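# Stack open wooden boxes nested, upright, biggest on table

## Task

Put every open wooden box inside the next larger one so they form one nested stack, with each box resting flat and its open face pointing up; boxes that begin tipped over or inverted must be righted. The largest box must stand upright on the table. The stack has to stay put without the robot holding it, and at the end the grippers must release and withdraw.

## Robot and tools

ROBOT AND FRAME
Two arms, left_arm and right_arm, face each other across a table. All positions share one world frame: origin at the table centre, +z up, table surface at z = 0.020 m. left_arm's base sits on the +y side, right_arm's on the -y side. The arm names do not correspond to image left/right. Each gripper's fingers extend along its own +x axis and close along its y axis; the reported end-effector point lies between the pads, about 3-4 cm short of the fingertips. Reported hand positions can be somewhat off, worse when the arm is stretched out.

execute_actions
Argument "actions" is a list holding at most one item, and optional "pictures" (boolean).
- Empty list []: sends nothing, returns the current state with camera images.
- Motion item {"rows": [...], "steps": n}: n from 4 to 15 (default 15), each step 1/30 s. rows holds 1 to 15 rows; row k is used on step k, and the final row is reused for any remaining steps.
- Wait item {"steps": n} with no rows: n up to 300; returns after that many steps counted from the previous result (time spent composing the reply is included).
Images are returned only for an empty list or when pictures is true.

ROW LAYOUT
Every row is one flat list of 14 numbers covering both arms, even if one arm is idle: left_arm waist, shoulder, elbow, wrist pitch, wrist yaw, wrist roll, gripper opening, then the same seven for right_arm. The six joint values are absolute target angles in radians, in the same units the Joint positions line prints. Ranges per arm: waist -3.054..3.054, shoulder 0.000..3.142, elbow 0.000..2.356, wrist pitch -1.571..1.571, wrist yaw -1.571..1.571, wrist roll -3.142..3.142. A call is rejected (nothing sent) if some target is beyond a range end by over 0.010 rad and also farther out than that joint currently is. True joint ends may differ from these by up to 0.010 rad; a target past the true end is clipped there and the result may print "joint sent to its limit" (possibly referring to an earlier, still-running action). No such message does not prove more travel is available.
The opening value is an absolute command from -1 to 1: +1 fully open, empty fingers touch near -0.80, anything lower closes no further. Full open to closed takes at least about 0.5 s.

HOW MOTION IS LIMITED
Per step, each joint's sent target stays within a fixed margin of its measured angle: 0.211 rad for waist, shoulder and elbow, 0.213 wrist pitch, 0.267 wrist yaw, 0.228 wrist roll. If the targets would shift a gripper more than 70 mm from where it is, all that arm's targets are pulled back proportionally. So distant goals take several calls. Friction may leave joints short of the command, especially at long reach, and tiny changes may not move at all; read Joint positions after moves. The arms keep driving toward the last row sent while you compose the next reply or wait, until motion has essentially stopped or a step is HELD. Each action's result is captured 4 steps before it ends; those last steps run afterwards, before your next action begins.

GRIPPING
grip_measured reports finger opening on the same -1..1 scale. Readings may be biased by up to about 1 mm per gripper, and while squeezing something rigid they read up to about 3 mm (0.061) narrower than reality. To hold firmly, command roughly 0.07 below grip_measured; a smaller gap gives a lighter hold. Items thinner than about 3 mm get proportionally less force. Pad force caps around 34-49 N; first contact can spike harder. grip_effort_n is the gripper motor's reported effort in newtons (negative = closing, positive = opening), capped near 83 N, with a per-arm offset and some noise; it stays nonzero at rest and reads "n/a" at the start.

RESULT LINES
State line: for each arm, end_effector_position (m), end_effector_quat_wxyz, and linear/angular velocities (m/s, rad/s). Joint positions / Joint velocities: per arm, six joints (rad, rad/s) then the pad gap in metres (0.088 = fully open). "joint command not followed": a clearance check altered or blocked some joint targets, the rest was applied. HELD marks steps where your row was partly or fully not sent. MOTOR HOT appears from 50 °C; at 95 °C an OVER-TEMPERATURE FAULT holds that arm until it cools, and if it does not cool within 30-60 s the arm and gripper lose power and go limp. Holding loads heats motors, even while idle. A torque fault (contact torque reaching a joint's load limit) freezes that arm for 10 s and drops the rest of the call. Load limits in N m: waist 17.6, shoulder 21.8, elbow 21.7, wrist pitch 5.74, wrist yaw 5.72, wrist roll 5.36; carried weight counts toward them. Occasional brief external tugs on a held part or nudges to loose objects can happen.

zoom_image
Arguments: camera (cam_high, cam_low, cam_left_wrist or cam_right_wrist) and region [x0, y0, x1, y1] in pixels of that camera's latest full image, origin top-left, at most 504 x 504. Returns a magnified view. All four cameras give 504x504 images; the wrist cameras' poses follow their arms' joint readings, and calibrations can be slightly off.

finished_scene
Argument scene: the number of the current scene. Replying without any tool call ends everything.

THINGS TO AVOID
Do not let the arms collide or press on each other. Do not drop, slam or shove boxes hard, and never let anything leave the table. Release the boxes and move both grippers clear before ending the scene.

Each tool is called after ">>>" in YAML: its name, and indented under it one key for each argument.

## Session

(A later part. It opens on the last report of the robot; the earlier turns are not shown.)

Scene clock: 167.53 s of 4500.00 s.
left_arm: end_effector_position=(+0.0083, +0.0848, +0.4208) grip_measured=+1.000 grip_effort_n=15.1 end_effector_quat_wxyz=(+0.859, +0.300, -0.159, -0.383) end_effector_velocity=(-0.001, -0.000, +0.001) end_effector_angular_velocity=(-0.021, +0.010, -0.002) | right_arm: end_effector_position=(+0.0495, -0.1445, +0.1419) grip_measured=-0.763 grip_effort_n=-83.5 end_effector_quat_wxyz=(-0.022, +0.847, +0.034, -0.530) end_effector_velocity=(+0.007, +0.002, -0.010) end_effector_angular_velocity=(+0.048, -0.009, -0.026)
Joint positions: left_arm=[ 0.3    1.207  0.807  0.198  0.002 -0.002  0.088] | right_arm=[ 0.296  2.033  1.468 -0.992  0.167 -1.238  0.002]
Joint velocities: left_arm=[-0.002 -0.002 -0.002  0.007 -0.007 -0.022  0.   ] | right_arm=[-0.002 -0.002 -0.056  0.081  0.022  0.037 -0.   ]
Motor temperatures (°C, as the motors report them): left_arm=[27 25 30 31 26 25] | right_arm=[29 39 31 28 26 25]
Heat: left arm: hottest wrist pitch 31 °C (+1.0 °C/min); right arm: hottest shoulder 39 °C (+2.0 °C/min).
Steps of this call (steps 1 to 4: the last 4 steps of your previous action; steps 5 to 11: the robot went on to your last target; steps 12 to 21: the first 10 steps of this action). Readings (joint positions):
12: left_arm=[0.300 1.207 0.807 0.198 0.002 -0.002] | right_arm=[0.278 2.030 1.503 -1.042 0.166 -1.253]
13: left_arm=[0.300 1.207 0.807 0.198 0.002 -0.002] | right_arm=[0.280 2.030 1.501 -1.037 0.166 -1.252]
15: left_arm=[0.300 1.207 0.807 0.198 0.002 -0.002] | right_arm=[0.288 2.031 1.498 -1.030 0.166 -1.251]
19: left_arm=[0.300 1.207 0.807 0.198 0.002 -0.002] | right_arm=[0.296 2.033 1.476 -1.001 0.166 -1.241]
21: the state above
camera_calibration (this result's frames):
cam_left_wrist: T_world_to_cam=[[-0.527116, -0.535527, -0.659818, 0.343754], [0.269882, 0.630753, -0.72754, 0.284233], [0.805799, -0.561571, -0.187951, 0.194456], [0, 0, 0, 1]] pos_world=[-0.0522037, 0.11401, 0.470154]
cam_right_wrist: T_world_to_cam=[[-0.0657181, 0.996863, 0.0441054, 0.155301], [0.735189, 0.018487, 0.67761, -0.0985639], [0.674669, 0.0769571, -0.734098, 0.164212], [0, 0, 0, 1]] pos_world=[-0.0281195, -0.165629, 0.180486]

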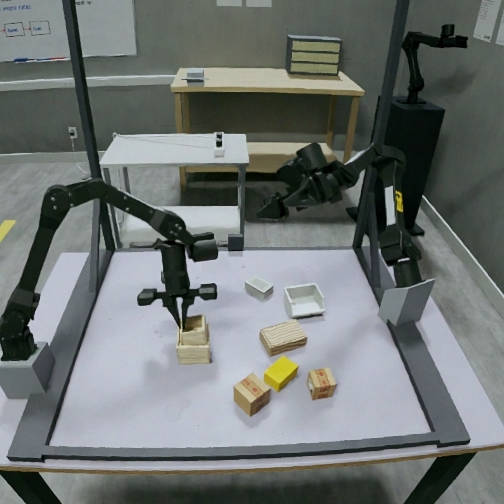

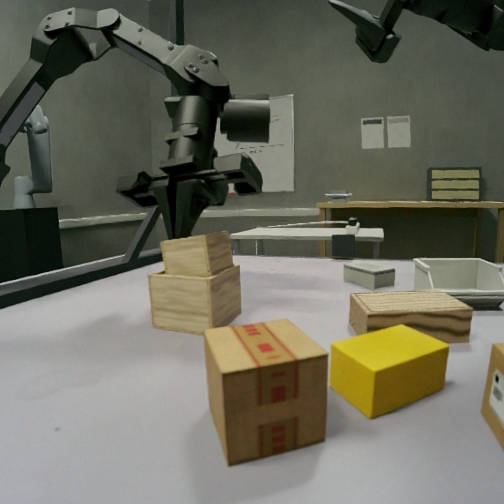

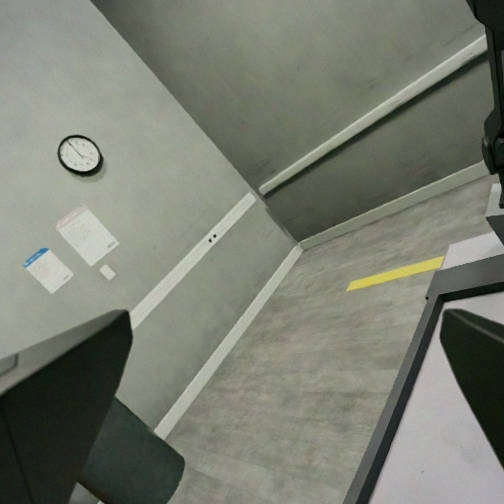

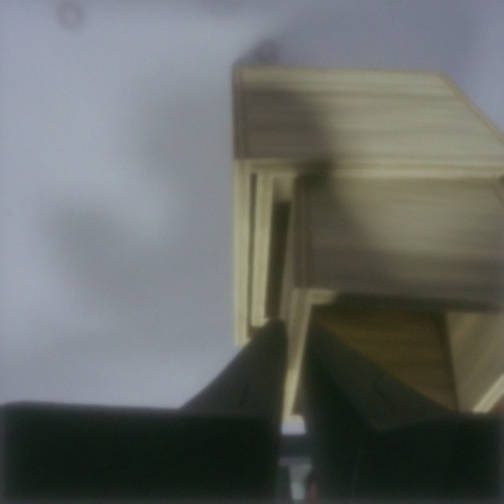

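>>> execute_actions:
  actions:
    - {"rows":[[0.3,1.2,0.8,0.2,0,0,1,0.29,2.0,1.475,-1.03,0.166,-1.245,-0.85]],"steps":12}
  pictures: true

>>> zoom_image:
  camera: "cam_high"
  region: [130,290,250,390]

Scene clock: 167.93 s of 4500.00 s.
left_arm: end_effector_position=(+0.0083, +0.0848, +0.4208) grip_measured=+1.000 grip_effort_n=15.1 end_effector_quat_wxyz=(+0.859, +0.300, -0.159, -0.383) end_effector_velocity=(-0.000, +0.000, -0.004) end_effector_angular_velocity=(+0.010, +0.018, +0.003) | right_arm: end_effector_position=(+0.0512, -0.1501, +0.1481) grip_measured=-0.763 grip_effort_n=-83.5 end_effector_quat_wxyz=(-0.017, +0.849, +0.029, -0.527) end_effector_velocity=(+0.003, -0.016, +0.009) end_effector_angular_velocity=(-0.063, -0.029, +0.005)
Joint positions: left_arm=[ 0.3    1.207  0.807  0.198  0.002 -0.002  0.088] | right_arm=[ 0.293  2.015  1.465 -1.021  0.169 -1.242  0.002]
Joint velocities: left_arm=[-0.002 -0.002  0.002 -0.022  0.007 -0.007  0.   ] | right_arm=[ 0.002 -0.022 -0.002 -0.081  0.007 -0.022 -0.   ]
Motor temperatures (°C, as the motors report them): left_arm=[27 25 30 31 26 25] | right_arm=[29 39 31 28 26 25]
Heat: left arm: hottest wrist pitch 31 °C (+1.0 °C/min); right arm: hottest shoulder 39 °C (+2.0 °C/min).
Steps of this call (steps 1 to 4: the last 4 steps of your previous action; steps 5 to 12: the first 8 steps of this action). Readings (joint positions):
5: left_arm=[0.300 1.207 0.807 0.198 0.002 -0.002] | right_arm=[0.296 2.030 1.464 -0.983 0.169 -1.235]
6: left_arm=[0.300 1.207 0.807 0.198 0.002 -0.002] | right_arm=[0.295 2.027 1.464 -0.990 0.169 -1.235]
8: left_arm=[0.300 1.207 0.807 0.198 0.002 -0.002] | right_arm=[0.293 2.019 1.465 -1.011 0.169 -1.239]
12: the state above
camera_calibration (this result's frames):
cam_left_wrist: T_world_to_cam=[[-0.527116, -0.535527, -0.659818, 0.343754], [0.269882, 0.630753, -0.72754, 0.284233], [0.805799, -0.561571, -0.187951, 0.194456], [0, 0, 0, 1]] pos_world=[-0.0522037, 0.11401, 0.470154]
cam_right_wrist: T_world_to_cam=[[-0.0623135, 0.997612, 0.0298023, 0.162844], [0.730434, 0.0252356, 0.682517, -0.103379], [0.680134, 0.0642986, -0.730262, 0.165241], [0, 0, 0, 1]] pos_world=[-0.0267275, -0.170471, 0.186374]

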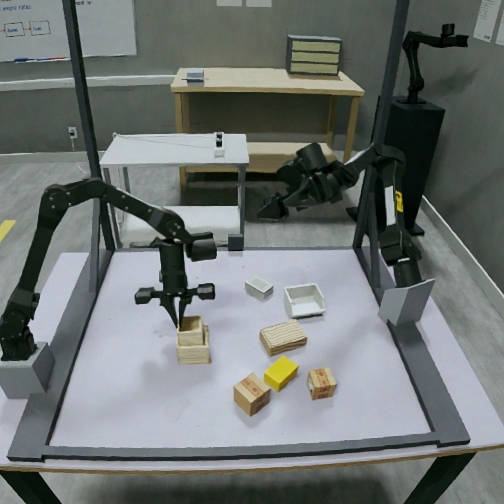

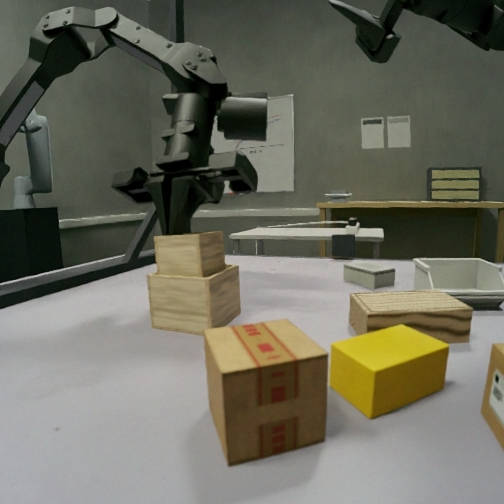

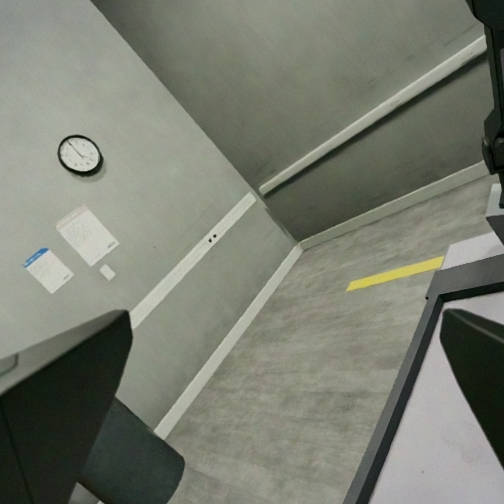

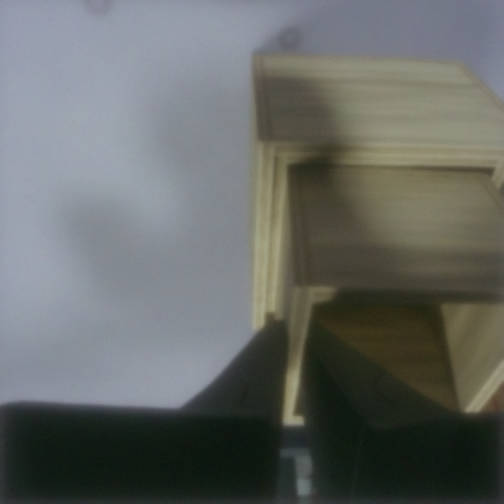

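Region (130, 290, 250, 390) of cam_high's 504x504 image, scaled by 4.200, with more detail than that image has.

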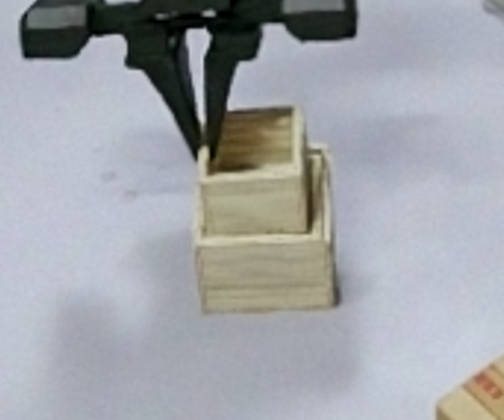

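>>> execute_actions:
  actions:
    - {"rows":[[0.3,1.2,0.8,0.2,0,0,1,0.30,2.05,1.45,-1.0,0.166,-1.238,-0.85],[0.3,1.2,0.8,0.2,0,0,1,0.30,2.055,1.445,-0.995,0.166,-1.238,-0.85],[0.3,1.2,0.8,0.2,0,0,1,0.30,2.055,1.44,-0.99,0.166,-1.238,-0.85],[0.3,1.2,0.8,0.2,0,0,1,0.305,2.055,1.435,-0.985,0.166,-1.238,-0.85],[0.3,1.2,0.8,0.2,0,0,1,0.305,2.055,1.43,-0.975,0.166,-1.235,-0.85],[0.3,1.2,0.8,0.2,0,0,1,0.305,2.055,1.425,-0.965,0.166,-1.232,-0.85]],"steps":13}
  pictures: true

>>> zoom_image:
  camera: "cam_high"
  region: [130,290,250,390]

Scene clock: 168.53 s of 4500.00 s.
left_arm: end_effector_position=(+0.0083, +0.0848, +0.4208) grip_measured=+1.000 grip_effort_n=15.1 end_effector_quat_wxyz=(+0.859, +0.300, -0.159, -0.383) end_effector_velocity=(+0.006, +0.006, -0.004) end_effector_angular_velocity=(+0.003, +0.016, +0.042) | right_arm: end_effector_position=(+0.0513, -0.1462, +0.1411) grip_measured=-0.763 grip_effort_n=-83.5 end_effector_quat_wxyz=(-0.026, +0.847, +0.034, -0.529) end_effector_velocity=(-0.000, +0.013, -0.008) end_effector_angular_velocity=(+0.081, +0.020, -0.000)
Joint positions: left_arm=[ 0.3    1.207  0.807  0.198  0.002 -0.002  0.088] | right_arm=[ 0.295  2.025  1.451 -0.98   0.169 -1.234  0.002]
Joint velocities: left_arm=[ 0.002 -0.002 -0.002 -0.037 -0.022 -0.007  0.   ] | right_arm=[-0.002 -0.002 -0.037  0.11   0.007  0.022 -0.   ]
Motor temperatures (°C, as the motors report them): left_arm=[27 25 30 31 27 25] | right_arm=[29 39 31 28 26 25]
Heat: left arm: hottest wrist pitch 31 °C (+1.0 °C/min); right arm: hottest shoulder 39 °C (+2.0 °C/min).
Steps of this call (steps 1 to 4: the last 4 steps of your previous action; steps 5 to 9: the robot went on to your last target; steps 10 to 18: the first 9 steps of this action). Readings (joint positions):
10: left_arm=[0.300 1.207 0.807 0.198 0.002 -0.002] | right_arm=[0.292 2.011 1.465 -1.027 0.169 -1.243]
11: left_arm=[0.300 1.207 0.807 0.198 0.002 -0.002] | right_arm=[0.292 2.014 1.465 -1.022 0.169 -1.243]
13: left_arm=[0.300 1.207 0.807 0.198 0.002 -0.002] | right_arm=[0.293 2.022 1.464 -1.006 0.169 -1.242]
17: left_arm=[0.300 1.207 0.807 0.198 0.002 -0.002] | right_arm=[0.295 2.025 1.452 -0.984 0.169 -1.235]
18: the state above
camera_calibration (this result's frames):
cam_left_wrist: T_world_to_cam=[[-0.527116, -0.535527, -0.659818, 0.343754], [0.269882, 0.630753, -0.72754, 0.284233], [0.805799, -0.561571, -0.187951, 0.194456], [0, 0, 0, 1]] pos_world=[-0.0522037, 0.11401, 0.470154]
cam_right_wrist: T_world_to_cam=[[-0.0614791, 0.996882, 0.0494662, 0.156175], [0.734645, 0.0116462, 0.678351, -0.100475], [0.67566, 0.0780446, -0.733071, 0.162463], [0, 0, 0, 1]] pos_world=[-0.0263548, -0.167197, 0.179529]

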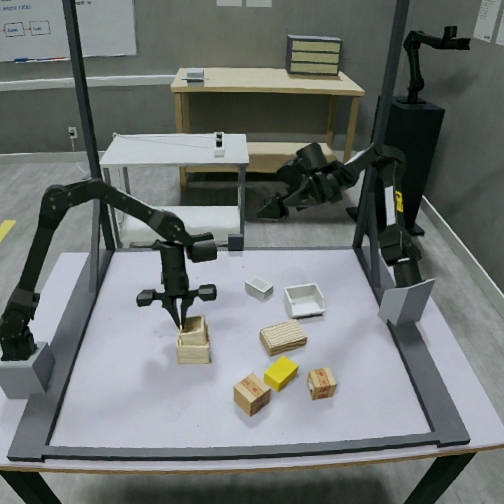

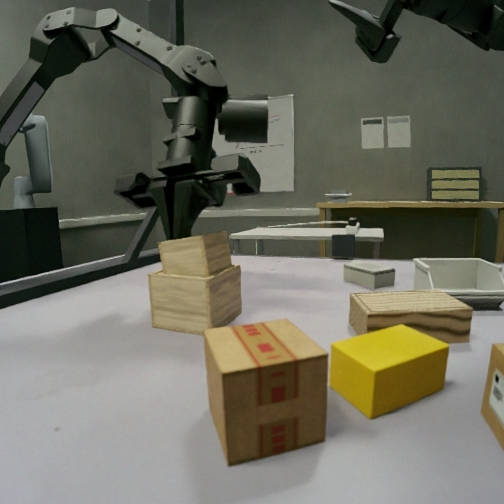

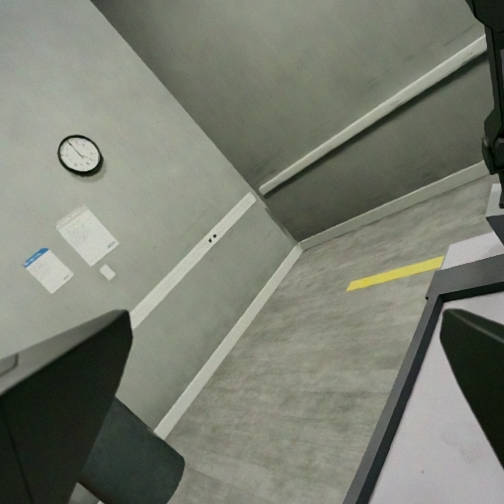

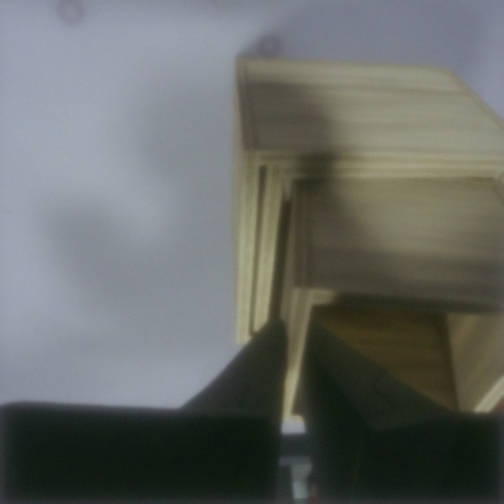

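Region (130, 290, 250, 390) of cam_high's 504x504 image, scaled by 4.200, with more detail than that image has.

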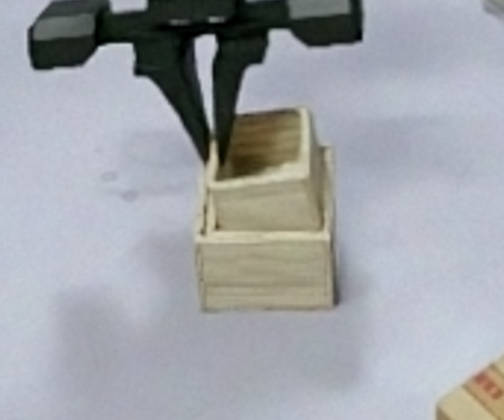

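>>> execute_actions:
  actions:
    - {"rows":[[0.3,1.2,0.8,0.2,0,0,1,0.295,1.99,1.475,-1.03,0.166,-1.243,-0.85]],"steps":10}

>>> execute_actions:
  actions:
    - {"rows":[[0.3,1.2,0.8,0.2,0,0,1,0.295,2.09,1.465,-1.03,0.166,-1.243,-0.85],[0.3,1.2,0.8,0.2,0,0,1,0.295,2.09,1.465,-1.03,0.166,-1.243,-0.85],[0.3,1.2,0.8,0.2,0,0,1,0.295,2.09,1.465,-1.03,0.166,-1.243,-0.85],[0.3,1.2,0.8,0.2,0,0,1,0.295,2.09,1.465,-1.02,0.166,-1.243,-0.85],[0.3,1.2,0.8,0.2,0,0,1,0.295,2.09,1.465,-1.01,0.166,-1.243,-0.85],[0.3,1.2,0.8,0.2,0,0,1,0.295,2.09,1.465,-1.0,0.166,-1.243,-0.85],[0.3,1.2,0.8,0.2,0,0,1,0.295,2.09,1.465,-0.99,0.166,-1.243,-0.85],[0.3,1.2,0.8,0.2,0,0,1,0.295,2.09,1.465,-0.98,0.166,-1.243,-0.85]],"steps":15}
  pictures: true

>>> zoom_image:
  camera: "cam_high"
  region: [130,290,250,390]

Scene clock: 169.07 s of 4500.00 s.
left_arm: end_effector_position=(+0.0083, +0.0848, +0.4208) grip_measured=+1.000 grip_effort_n=15.1 end_effector_quat_wxyz=(+0.859, +0.300, -0.159, -0.383) end_effector_velocity=(+0.002, +0.003, -0.004) end_effector_angular_velocity=(+0.015, +0.004, +0.018) | right_arm: end_effector_position=(+0.0500, -0.1500, +0.1496) grip_measured=-0.763 grip_effort_n=-83.5 end_effector_quat_wxyz=(-0.021, +0.849, +0.033, -0.528) end_effector_velocity=(-0.004, -0.009, +0.022) end_effector_angular_velocity=(-0.031, -0.002, +0.011)
Joint positions: left_arm=[ 0.3    1.207  0.807  0.198  0.002 -0.002  0.088] | right_arm=[ 0.295  2.007  1.46  -1.015  0.17  -1.239  0.002]
Joint velocities: left_arm=[-0.002 -0.002 -0.002 -0.022 -0.007  0.007  0.   ] | right_arm=[-0.002 -0.042  0.032 -0.095 -0.007 -0.022 -0.   ]
Motor temperatures (°C, as the motors report them): left_arm=[27 25 30 31 27 25] | right_arm=[29 39 31 28 26 25]
Heat: left arm: hottest wrist pitch 31 °C (+1.0 °C/min); right arm: hottest shoulder 39 °C (+2.0 °C/min).
Steps of this call (steps 1 to 4: the last 4 steps of your previous action; steps 5 to 10: the robot went on to your last target; steps 11 to 16: the first 6 steps of this action). Readings (joint positions):
11: left_arm=[0.300 1.207 0.807 0.198 0.002 -0.002] | right_arm=[0.295 2.023 1.448 -0.972 0.171 -1.231]
12: left_arm=[0.300 1.207 0.807 0.198 0.002 -0.002] | right_arm=[0.295 2.020 1.452 -0.985 0.171 -1.232]
14: left_arm=[0.300 1.207 0.807 0.198 0.002 -0.002] | right_arm=[0.295 2.011 1.457 -1.006 0.170 -1.237]
16: the state above

Scene clock: 169.57 s of 4500.00 s.
left_arm: end_effector_position=(+0.0083, +0.0848, +0.4208) grip_measured=+1.000 grip_effort_n=15.1 end_effector_quat_wxyz=(+0.859, +0.300, -0.159, -0.383) end_effector_velocity=(+0.004, +0.002, -0.005) end_effector_angular_velocity=(+0.008, +0.017, +0.021) | right_arm: end_effector_position=(+0.0567, -0.1443, +0.1400) grip_measured=-0.763 grip_effort_n=-83.5 end_effector_quat_wxyz=(-0.019, +0.855, +0.027, -0.518) end_effector_velocity=(-0.003, +0.022, -0.008) end_effector_angular_velocity=(+0.081, +0.022, +0.031)
Joint positions: left_arm=[ 0.3    1.207  0.807  0.198  0.002 -0.002  0.088] | right_arm=[ 0.288  2.05   1.475 -1.005  0.187 -1.241  0.002]
Joint velocities: left_arm=[-0.002  0.002 -0.002 -0.022 -0.007 -0.007  0.   ] | right_arm=[-0.002  0.022  0.002  0.11   0.007 -0.007 -0.   ]
Motor temperatures (°C, as the motors report them): left_arm=[27 25 30 31 27 25] | right_arm=[29 39 31 28 26 25]
Heat: left arm: hottest wrist pitch 31 °C (+1.0 °C/min); right arm: hottest shoulder 39 °C (+2.0 °C/min).
Steps of this call (steps 1 to 4: the last 4 steps of your previous action; steps 5 to 15: the first 11 steps of this action). Readings (joint positions):
5: left_arm=[0.300 1.207 0.807 0.198 0.002 -0.002] | right_arm=[0.295 2.008 1.463 -1.026 0.170 -1.241]
6: left_arm=[0.300 1.207 0.807 0.198 0.002 -0.002] | right_arm=[0.295 2.016 1.466 -1.028 0.172 -1.241]
8: left_arm=[0.300 1.207 0.807 0.198 0.002 -0.002] | right_arm=[0.292 2.028 1.474 -1.028 0.172 -1.241]
12: left_arm=[0.300 1.207 0.807 0.198 0.002 -0.002] | right_arm=[0.289 2.045 1.475 -1.020 0.187 -1.241]
15: the state above
camera_calibration (this result's frames):
cam_left_wrist: T_world_to_cam=[[-0.527116, -0.535527, -0.659818, 0.343754], [0.269882, 0.630753, -0.72754, 0.284233], [0.805799, -0.561571, -0.187951, 0.194456], [0, 0, 0, 1]] pos_world=[-0.0522037, 0.11401, 0.470154]
cam_right_wrist: T_world_to_cam=[[-0.0573022, 0.99793, 0.0291751, 0.157433], [0.716972, 0.0207982, 0.696791, -0.103895], [0.694743, 0.0608455, -0.71668, 0.151995], [0, 0, 0, 1]] pos_world=[-0.0220859, -0.164195, 0.176732]

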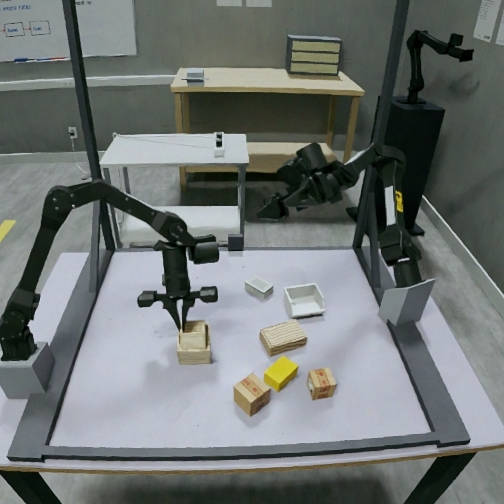

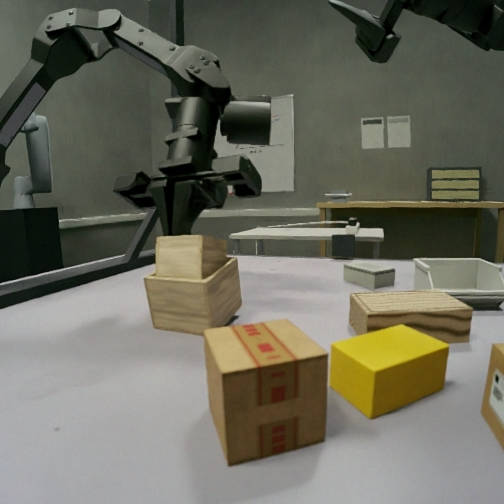

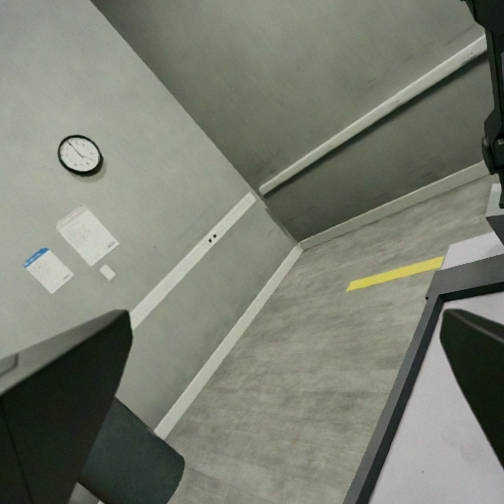

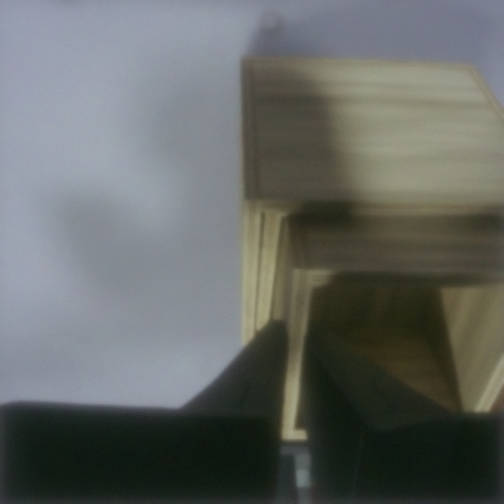

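Region (130, 290, 250, 390) of cam_high's 504x504 image, scaled by 4.200, with more detail than that image has.

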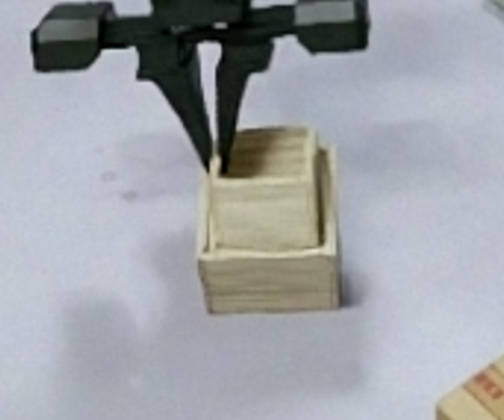

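>>> execute_actions:
  actions:
    - {"rows":[[0.3,1.2,0.8,0.2,0,0,1,0.29,2.05,1.47,-1.0,0.18,-1.241,-0.5]],"steps":12}
  pictures: true

>>> zoom_image:
  camera: "cam_low"
  region: [90,150,290,350]

Scene clock: 169.97 s of 4500.00 s.
left_arm: end_effector_position=(+0.0083, +0.0848, +0.4208) grip_measured=+1.000 grip_effort_n=15.1 end_effector_quat_wxyz=(+0.859, +0.300, -0.159, -0.383) end_effector_velocity=(+0.001, +0.001, -0.001) end_effector_angular_velocity=(-0.003, +0.007, +0.008) | right_arm: end_effector_position=(+0.0552, -0.1430, +0.1386) grip_measured=-0.540 grip_effort_n=18.8 end_effector_quat_wxyz=(-0.020, +0.852, +0.029, -0.523) end_effector_velocity=(-0.001, -0.003, -0.001) end_effector_angular_velocity=(-0.016, +0.018, +0.000)
Joint positions: left_arm=[ 0.3    1.207  0.807  0.198  0.002 -0.002  0.088] | right_arm=[ 0.288  2.052  1.475 -0.995  0.179 -1.241  0.013]
Joint velocities: left_arm=[-0.002 -0.002 -0.002 -0.007 -0.007 -0.007  0.   ] | right_arm=[-0.002 -0.002 -0.002 -0.007 -0.022 -0.007  0.015]
Motor temperatures (°C, as the motors report them): left_arm=[27 25 30 31 27 25] | right_arm=[29 39 31 28 26 25]
Heat: left arm: hottest wrist pitch 31 °C (+1.0 °C/min); right arm: hottest shoulder 39 °C (+2.0 °C/min).
Steps of this call (steps 1 to 4: the last 4 steps of your previous action; steps 5 to 12: the first 8 steps of this action). Readings (joint positions):
5: left_arm=[0.300 1.207 0.807 0.198 0.002 -0.002] | right_arm=[0.288 2.051 1.475 -0.997 0.187 -1.241]
6: left_arm=[0.300 1.207 0.807 0.198 0.002 -0.002] | right_arm=[0.288 2.051 1.475 -0.993 0.182 -1.241]
8: left_arm=[0.300 1.207 0.807 0.198 0.002 -0.002] | right_arm=[0.288 2.052 1.475 -0.993 0.179 -1.241]
12: the state above
camera_calibration (this result's frames):
cam_left_wrist: T_world_to_cam=[[-0.527116, -0.535527, -0.659818, 0.343754], [0.269882, 0.630753, -0.72754, 0.284233], [0.805799, -0.561571, -0.187951, 0.194456], [0, 0, 0, 1]] pos_world=[-0.0522037, 0.11401, 0.470154]
cam_right_wrist: T_world_to_cam=[[-0.0586981, 0.997708, 0.0336507, 0.155562], [0.723823, 0.0193219, 0.689716, -0.101509], [0.687485, 0.0648421, -0.723298, 0.153879], [0, 0, 0, 1]] pos_world=[-0.0231836, -0.163222, 0.176078]

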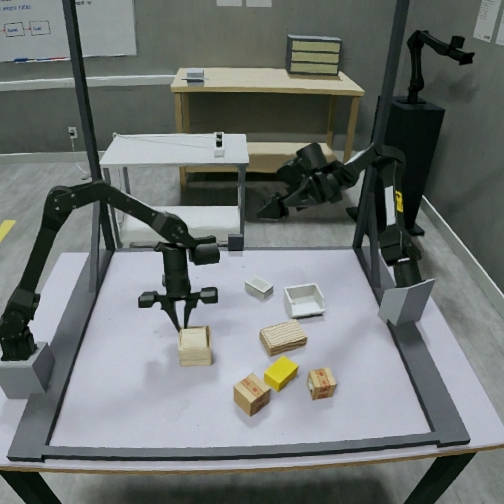

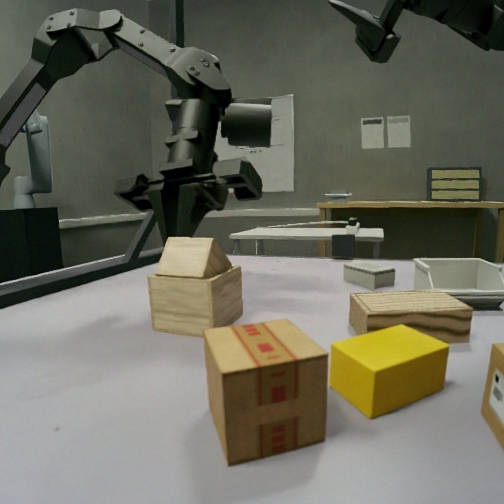

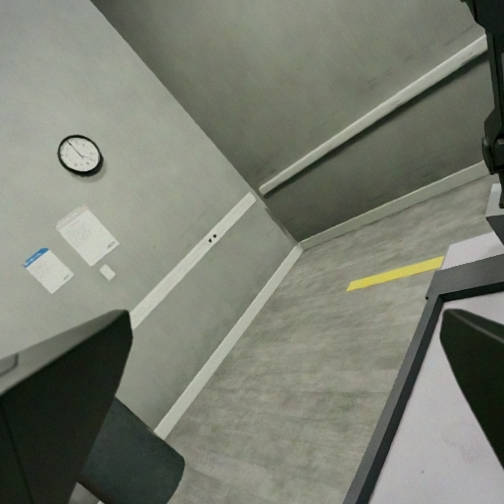

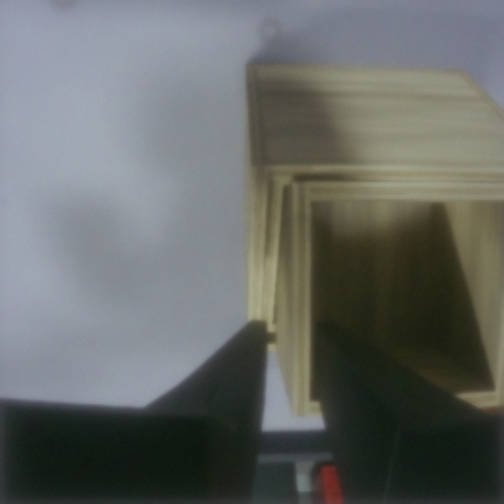

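Region (90, 150, 290, 350) of cam_low's 504x504 image, scaled by 2.520, with more detail than that image has.

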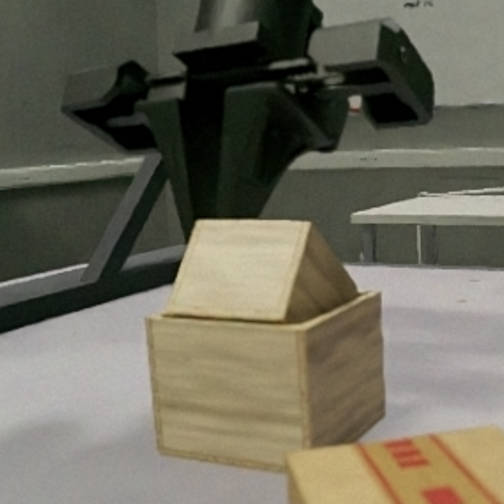

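>>> execute_actions:
  actions:
    - {"rows":[[0.3,1.2,0.8,0.2,0,0,1,0.29,1.93,1.475,-1.08,0.18,-1.241,-0.4]],"steps":12}

>>> execute_actions:
  actions:
    - {"rows":[[0.3,1.2,0.8,0.2,0,0,1,0.1,1.92,1.38,-1.0,-0.25,-1.45,-0.3]],"steps":15}

>>> execute_actions:
  actions:
    - {"rows":[[0.3,1.2,0.8,0.2,0,0,1,-0.06,1.95,1.326,-0.93,-0.597,-1.6,-0.3]],"steps":15}

>>> execute_actions:
  actions:
    - {"steps":8}
  pictures: true

Scene clock: 170.70 s of 4500.00 s.
left_arm: end_effector_position=(+0.0083, +0.0848, +0.4208) grip_measured=+1.000 grip_effort_n=15.1 end_effector_quat_wxyz=(+0.859, +0.300, -0.159, -0.383) end_effector_velocity=(+0.001, -0.000, -0.004) end_effector_angular_velocity=(-0.012, +0.037, -0.001) | right_arm: end_effector_position=(+0.0464, -0.1534, +0.1784) grip_measured=-0.414 grip_effort_n=18.8 end_effector_quat_wxyz=(-0.033, +0.848, +0.044, -0.528) end_effector_velocity=(-0.007, -0.013, +0.051) end_effector_angular_velocity=(+0.054, +0.012, +0.032)
Joint positions: left_arm=[ 0.3    1.207  0.807  0.198  0.002 -0.002  0.088] | right_arm=[ 0.288  1.937  1.476 -1.069  0.179 -1.241  0.019]
Joint velocities: left_arm=[-0.002  0.002 -0.002 -0.007  0.007 -0.037  0.   ] | right_arm=[-0.007 -0.149 -0.002 -0.081  0.007 -0.022  0.004]
Motor temperatures (°C, as the motors report them): left_arm=[27 25 30 31 27 25] | right_arm=[29 39 31 28 26 25]
Heat: left arm: hottest wrist pitch 31 °C (+1.0 °C/min); right arm: hottest shoulder 39 °C (+2.0 °C/min).
Steps of this call (steps 1 to 4: the last 4 steps of your previous action; steps 5 to 14: the robot went on to your last target; steps 15 to 22: the first 8 steps of this action). Readings (joint positions):
15: left_arm=[0.300 1.207 0.807 0.198 0.002 -0.002] | right_arm=[0.288 2.043 1.475 -1.003 0.179 -1.241]
16: left_arm=[0.300 1.207 0.807 0.198 0.002 -0.002] | right_arm=[0.288 2.031 1.475 -1.026 0.179 -1.241]
18: left_arm=[0.300 1.207 0.807 0.198 0.002 -0.002] | right_arm=[0.288 1.993 1.473 -1.054 0.179 -1.241]
22: the state above

Scene clock: 171.20 s of 4500.00 s.
left_arm: end_effector_position=(+0.0083, +0.0848, +0.4208) grip_measured=+1.000 grip_effort_n=15.1 end_effector_quat_wxyz=(+0.859, +0.300, -0.159, -0.383) end_effector_velocity=(-0.001, -0.001, -0.002) end_effector_angular_velocity=(-0.001, +0.008, -0.009) | right_arm: end_effector_position=(+0.0606, -0.1586, +0.1676) grip_measured=-0.308 grip_effort_n=17.9 end_effector_quat_wxyz=(-0.002, -0.734, -0.013, +0.679) end_effector_velocity=(-0.033, -0.014, -0.008) end_effector_angular_velocity=(-0.067, +0.205, +0.070)
Joint positions: left_arm=[ 0.3    1.207  0.807  0.198  0.002 -0.002  0.088] | right_arm=[ 0.102  1.925  1.396 -1.006 -0.22  -1.439  0.024]
Joint velocities: left_arm=[-0.002  0.002 -0.002  0.007  0.007 -0.007  0.   ] | right_arm=[ 0.012 -0.002 -0.022 -0.007 -0.212 -0.066  0.002]
Motor temperatures (°C, as the motors report them): left_arm=[27 25 30 31 27 25] | right_arm=[29 39 31 27 26 25]
Heat: left arm: hottest wrist pitch 31 °C (+1.0 °C/min); right arm: hottest shoulder 39 °C (+2.0 °C/min).
Steps of this call (steps 1 to 4: the last 4 steps of your previous action; steps 5 to 15: the first 11 steps of this action). Readings (joint positions):
5: left_arm=[0.300 1.207 0.807 0.198 0.002 -0.002] | right_arm=[0.280 1.934 1.470 -1.067 0.146 -1.271]
6: left_arm=[0.300 1.207 0.807 0.198 0.002 -0.002] | right_arm=[0.254 1.928 1.454 -1.046 0.071 -1.317]
8: left_arm=[0.300 1.207 0.807 0.198 0.002 -0.002] | right_arm=[0.180 1.925 1.428 -1.029 -0.043 -1.376]
12: left_arm=[0.300 1.207 0.807 0.198 0.002 -0.002] | right_arm=[0.102 1.925 1.399 -1.012 -0.180 -1.426]
15: the state above

Scene clock: 171.70 s of 4500.00 s.
left_arm: end_effector_position=(+0.0083, +0.0848, +0.4208) grip_measured=+1.000 grip_effort_n=15.1 end_effector_quat_wxyz=(+0.859, +0.300, -0.159, -0.383) end_effector_velocity=(-0.004, -0.001, +0.004) end_effector_angular_velocity=(-0.017, -0.006, -0.007) | right_arm: end_effector_position=(+0.0678, -0.1516, +0.1734) grip_measured=-0.303 grip_effort_n=18.4 end_effector_quat_wxyz=(+0.010, -0.604, -0.030, +0.796) end_effector_velocity=(-0.023, +0.002, +0.006) end_effector_angular_velocity=(+0.039, +0.164, +0.089)
Joint positions: left_arm=[ 0.3    1.207  0.807  0.198  0.002 -0.002  0.088] | right_arm=[-0.059  1.937  1.341 -0.935 -0.574 -1.591  0.024]
Joint velocities: left_arm=[-0.002 -0.007  0.002  0.007 -0.007 -0.007  0.   ] | right_arm=[-0.002 -0.002 -0.007  0.022 -0.168 -0.081 -0.   ]
Motor temperatures (°C, as the motors report them): left_arm=[27 25 30 31 27 25] | right_arm=[29 39 31 27 26 25]
Heat: left arm: hottest wrist pitch 31 °C (+1.0 °C/min); right arm: hottest shoulder 39 °C (+2.0 °C/min).
Steps of this call (steps 1 to 4: the last 4 steps of your previous action; steps 5 to 15: the first 11 steps of this action). Readings (joint positions):
5: left_arm=[0.300 1.207 0.807 0.198 0.002 -0.002] | right_arm=[0.094 1.925 1.388 -0.993 -0.274 -1.468]
6: left_arm=[0.300 1.207 0.807 0.198 0.002 -0.002] | right_arm=[0.071 1.925 1.377 -0.975 -0.349 -1.503]
8: left_arm=[0.300 1.207 0.807 0.198 0.002 -0.002] | right_arm=[0.008 1.929 1.360 -0.956 -0.451 -1.545]
12: left_arm=[0.300 1.207 0.807 0.198 0.002 -0.002] | right_arm=[-0.058 1.937 1.343 -0.940 -0.545 -1.582]
15: the state above

Scene clock: 171.97 s of 4500.00 s.
left_arm: end_effector_position=(+0.0083, +0.0848, +0.4208) grip_measured=+1.000 grip_effort_n=15.1 end_effector_quat_wxyz=(+0.859, +0.300, -0.159, -0.383) end_effector_velocity=(-0.001, +0.001, -0.000) end_effector_angular_velocity=(-0.006, +0.004, +0.005) | right_arm: end_effector_position=(+0.0656, -0.1515, +0.1737) grip_measured=-0.303 grip_effort_n=18.4 end_effector_quat_wxyz=(+0.008, -0.598, -0.033, +0.801) end_effector_velocity=(+0.001, -0.004, +0.001) end_effector_angular_velocity=(-0.017, +0.007, -0.006)
Joint positions: left_arm=[ 0.3    1.207  0.807  0.198  0.002 -0.002  0.088] | right_arm=[-0.059  1.937  1.339 -0.932 -0.59  -1.597  0.024]
Joint velocities: left_arm=[-0.002 -0.007 -0.002 -0.007 -0.007 -0.007  0.   ] | right_arm=[-0.007 -0.002 -0.002 -0.022 -0.007 -0.007 -0.   ]
Motor temperatures (°C, as the motors report them): left_arm=[27 25 30 31 27 25] | right_arm=[29 39 31 27 26 25]
Heat: left arm: hottest wrist pitch 31 °C (+1.0 °C/min); right arm: hottest shoulder 39 °C (+2.0 °C/min).
Kept back: nothing.
Steps of this call (steps 1 to 4: the last 4 steps of your previous action; steps 5 to 8: the robot went on to your last target). Readings (joint positions):
1: left_arm=[0.300 1.207 0.807 0.198 0.002 -0.002] | right_arm=[-0.059 1.937 1.341 -0.934 -0.579 -1.593]
2: left_arm=[0.300 1.207 0.807 0.198 0.002 -0.002] | right_arm=[-0.059 1.937 1.340 -0.934 -0.582 -1.594]
4: left_arm=[0.300 1.207 0.807 0.198 0.002 -0.002] | right_arm=[-0.059 1.937 1.340 -0.933 -0.587 -1.596]
8: the state above
camera_calibration (this result's frames):
cam_left_wrist: T_world_to_cam=[[-0.527116, -0.535527, -0.659818, 0.343754], [0.269882, 0.630753, -0.72754, 0.284233], [0.805799, -0.561571, -0.187951, 0.194456], [0, 0, 0, 1]] pos_world=[-0.0522037, 0.11401, 0.470154]
cam_right_wrist: T_world_to_cam=[[-0.0701695, 0.995603, 0.0620485, 0.158922], [0.997535, 0.0700899, 0.00346172, -0.024125], [-0.000902474, 0.0621384, -0.998067, 0.265156], [0, 0, 0, 1]] pos_world=[0.0354563, -0.173009, 0.254866]

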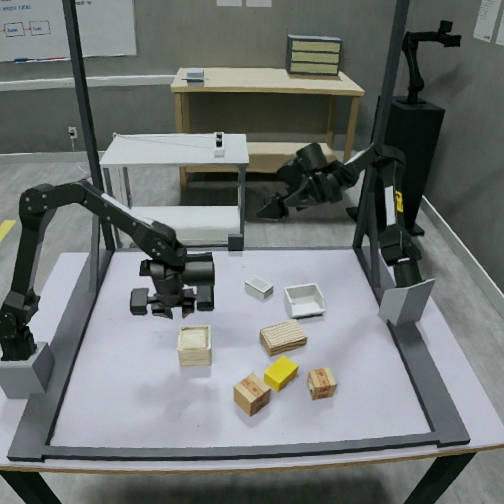

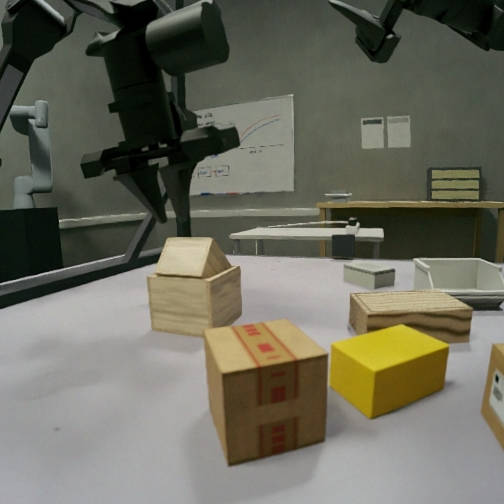

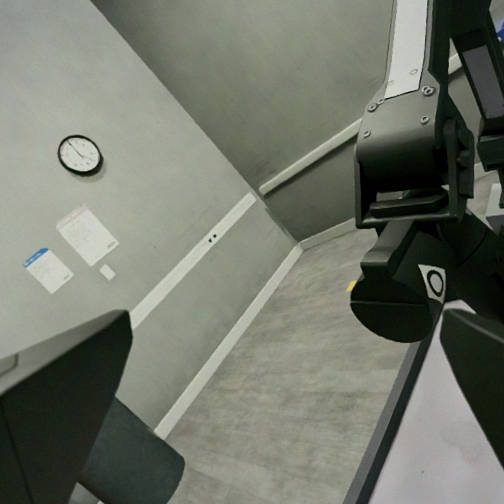

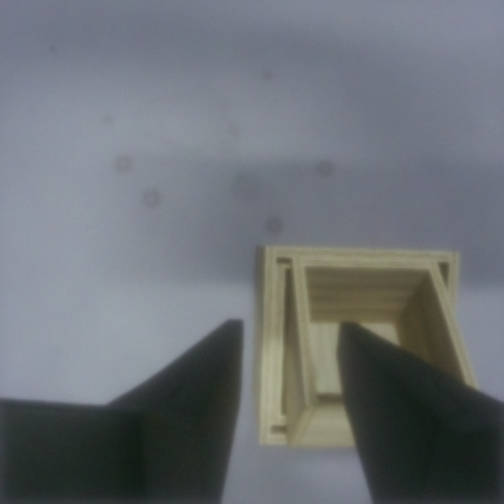

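>>> execute_actions:
  actions:
    - {"rows":[[0.3,1.2,0.8,0.2,0,0,1,0.1,1.92,1.39,-1.0,-0.2,-1.43,-0.3]],"steps":13}

>>> execute_actions:
  actions:
    - {"rows":[[0.3,1.2,0.8,0.2,0,0,1,0.275,1.95,1.465,-1.07,0.17,-1.255,-0.3]],"steps":15}

>>> execute_actions:
  actions:
    - {"rows":[[0.3,1.2,0.8,0.2,0,0,1,0.272,2.06,1.465,-1.065,0.17,-1.255,-0.3],[0.3,1.2,0.8,0.2,0,0,1,0.272,2.06,1.465,-1.065,0.17,-1.255,-0.3],[0.3,1.2,0.8,0.2,0,0,1,0.272,2.06,1.465,-1.055,0.17,-1.255,-0.3],[0.3,1.2,0.8,0.2,0,0,1,0.272,2.06,1.465,-1.045,0.17,-1.255,-0.3],[0.3,1.2,0.8,0.2,0,0,1,0.272,2.06,1.465,-1.03,0.17,-1.255,-0.3],[0.3,1.2,0.8,0.2,0,0,1,0.272,2.06,1.465,-1.015,0.17,-1.255,-0.3],[0.3,1.2,0.8,0.2,0,0,1,0.272,2.06,1.465,-1.0,0.17,-1.255,-0.3]],"steps":15}
  pictures: true

Scene clock: 172.57 s of 4500.00 s.
left_arm: end_effector_position=(+0.0083, +0.0848, +0.4208) grip_measured=+1.000 grip_effort_n=15.1 end_effector_quat_wxyz=(+0.859, +0.300, -0.159, -0.383) end_effector_velocity=(+0.002, +0.003, -0.001) end_effector_angular_velocity=(-0.014, +0.017, +0.025) | right_arm: end_effector_position=(+0.0607, -0.1620, +0.1614) grip_measured=-0.303 grip_effort_n=18.4 end_effector_quat_wxyz=(-0.007, -0.726, -0.008, +0.688) end_effector_velocity=(+0.043, +0.012, +0.026) end_effector_angular_velocity=(+0.091, -0.350, -0.090)
Joint positions: left_arm=[ 0.3    1.207  0.807  0.198  0.002 -0.002  0.088] | right_arm=[ 0.097  1.931  1.376 -0.992 -0.246 -1.446  0.024]
Joint velocities: left_arm=[-0.002 -0.002  0.002 -0.022 -0.022 -0.022  0.   ] | right_arm=[ 0.007 -0.037  0.051 -0.051  0.359  0.11  -0.   ]
Motor temperatures (°C, as the motors report them): left_arm=[27 25 30 31 27 25] | right_arm=[29 39 31 27 26 25]
Heat: left arm: hottest wrist pitch 31 °C (+1.0 °C/min); right arm: hottest shoulder 39 °C (+2.0 °C/min).
Steps of this call (steps 1 to 9: the robot went on to your last target; steps 10 to 18: the first 9 steps of this action). Readings (joint positions):
10: left_arm=[0.300 1.207 0.807 0.198 0.002 -0.002] | right_arm=[-0.052 1.937 1.342 -0.938 -0.560 -1.575]
11: left_arm=[0.300 1.207 0.807 0.198 0.002 -0.002] | right_arm=[-0.030 1.937 1.349 -0.953 -0.489 -1.538]
13: left_arm=[0.300 1.207 0.807 0.198 0.002 -0.002] | right_arm=[0.032 1.937 1.361 -0.974 -0.376 -1.491]
17: left_arm=[0.300 1.207 0.807 0.198 0.002 -0.002] | right_arm=[0.095 1.932 1.374 -0.990 -0.260 -1.450]
18: the state above

Scene clock: 173.07 s of 4500.00 s.
left_arm: end_effector_position=(+0.0083, +0.0848, +0.4208) grip_measured=+1.000 grip_effort_n=15.1 end_effector_quat_wxyz=(+0.859, +0.300, -0.159, -0.383) end_effector_velocity=(+0.001, +0.001, -0.001) end_effector_angular_velocity=(-0.003, +0.007, +0.008) | right_arm: end_effector_position=(+0.0507, -0.1583, +0.1737) grip_measured=-0.303 grip_effort_n=17.9 end_effector_quat_wxyz=(-0.021, +0.841, +0.035, -0.539) end_effector_velocity=(+0.033, +0.004, +0.008) end_effector_angular_velocity=(+0.051, -0.181, -0.078)
Joint positions: left_arm=[ 0.3    1.207  0.807  0.198  0.002 -0.002  0.088] | right_arm=[ 0.272  1.935  1.454 -1.065  0.145 -1.265  0.024]
Joint velocities: left_arm=[-0.002 -0.002 -0.002 -0.007 -0.007 -0.007  0.   ] | right_arm=[-0.017  0.017 -0.002 -0.022  0.183  0.066  0.   ]
Motor temperatures (°C, as the motors report them): left_arm=[27 25 30 31 27 25] | right_arm=[29 39 31 27 26 25]
Heat: left arm: hottest wrist pitch 31 °C (+1.0 °C/min); right arm: hottest shoulder 39 °C (+2.0 °C/min).
Steps of this call (steps 1 to 4: the last 4 steps of your previous action; steps 5 to 15: the first 11 steps of this action). Readings (joint positions):
5: left_arm=[0.300 1.207 0.807 0.198 0.002 -0.002] | right_arm=[0.105 1.929 1.387 -1.008 -0.177 -1.408]
6: left_arm=[0.300 1.207 0.807 0.198 0.002 -0.002] | right_arm=[0.130 1.932 1.401 -1.027 -0.102 -1.368]
8: left_arm=[0.300 1.207 0.807 0.198 0.002 -0.002] | right_arm=[0.199 1.933 1.427 -1.041 0.008 -1.318]
12: left_arm=[0.300 1.207 0.807 0.198 0.002 -0.002] | right_arm=[0.270 1.933 1.453 -1.059 0.113 -1.276]
15: the state above

Scene clock: 173.57 s of 4500.00 s.
left_arm: end_effector_position=(+0.0083, +0.0848, +0.4208) grip_measured=+1.000 grip_effort_n=15.1 end_effector_quat_wxyz=(+0.859, +0.300, -0.159, -0.383) end_effector_velocity=(+0.000, +0.001, -0.003) end_effector_angular_velocity=(+0.015, +0.002, +0.011) | right_arm: end_effector_position=(+0.0624, -0.1469, +0.1421) grip_measured=-0.303 grip_effort_n=18.4 end_effector_quat_wxyz=(-0.015, +0.853, +0.020, -0.522) end_effector_velocity=(+0.000, +0.019, -0.035) end_effector_angular_velocity=(+0.025, +0.031, +0.003)
Joint positions: left_arm=[ 0.3    1.207  0.807  0.198  0.002 -0.002  0.088] | right_arm=[ 0.27   2.043  1.468 -1.014  0.175 -1.256  0.024]
Joint velocities: left_arm=[-0.007 -0.002  0.002 -0.022 -0.007  0.007  0.   ] | right_arm=[ 0.002  0.09  -0.002  0.125 -0.022  0.007 -0.   ]
Motor temperatures (°C, as the motors report them): left_arm=[27 25 30 31 27 25] | right_arm=[29 39 31 27 26 25]
Heat: left arm: hottest wrist pitch 31 °C (+1.0 °C/min); right arm: hottest shoulder 39 °C (+2.0 °C/min).
Steps of this call (steps 1 to 4: the last 4 steps of your previous action; steps 5 to 15: the first 11 steps of this action). Readings (joint positions):
5: left_arm=[0.300 1.207 0.807 0.198 0.002 -0.002] | right_arm=[0.272 1.946 1.456 -1.069 0.161 -1.259]
6: left_arm=[0.300 1.207 0.807 0.198 0.002 -0.002] | right_arm=[0.272 1.961 1.463 -1.070 0.162 -1.259]
8: left_arm=[0.300 1.207 0.807 0.198 0.002 -0.002] | right_arm=[0.272 1.999 1.468 -1.059 0.163 -1.258]
12: left_arm=[0.300 1.207 0.807 0.198 0.002 -0.002] | right_arm=[0.270 2.030 1.468 -1.025 0.175 -1.256]
15: the state above
camera_calibration (this result's frames):
cam_left_wrist: T_world_to_cam=[[-0.527116, -0.535527, -0.659818, 0.343754], [0.269882, 0.630753, -0.72754, 0.284233], [0.805799, -0.561571, -0.187951, 0.194456], [0, 0, 0, 1]] pos_world=[-0.0522037, 0.11401, 0.470154]
cam_right_wrist: T_world_to_cam=[[-0.0491281, 0.998678, 0.0150894, 0.161891], [0.722494, 0.0251023, 0.690922, -0.108276], [0.68963, 0.0448456, -0.722772, 0.148524], [0, 0, 0, 1]] pos_world=[-0.0162447, -0.16562, 0.179717]

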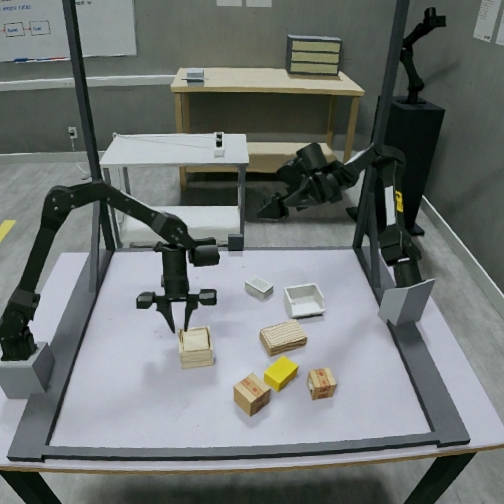

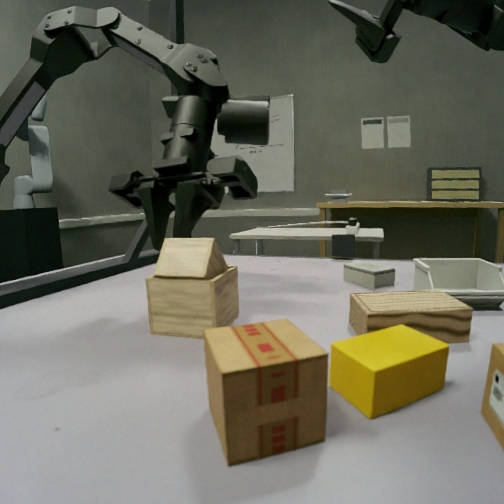

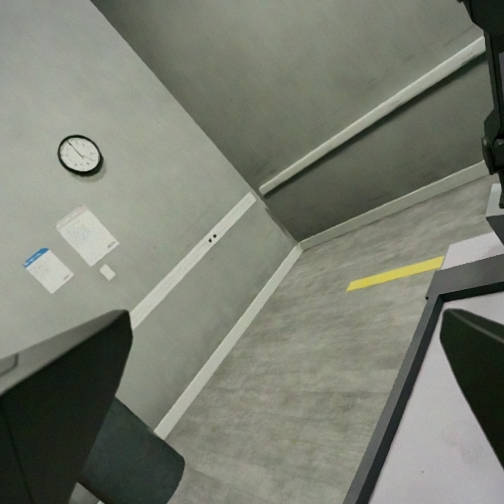

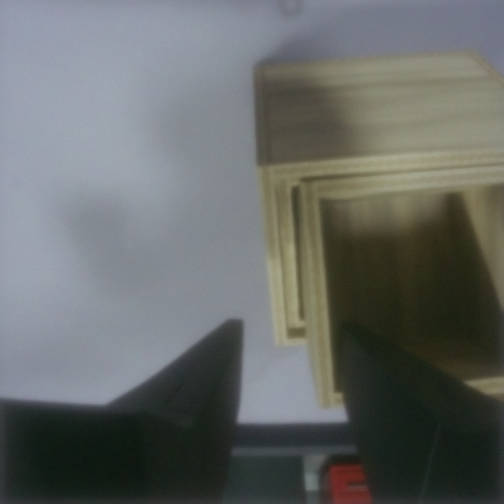

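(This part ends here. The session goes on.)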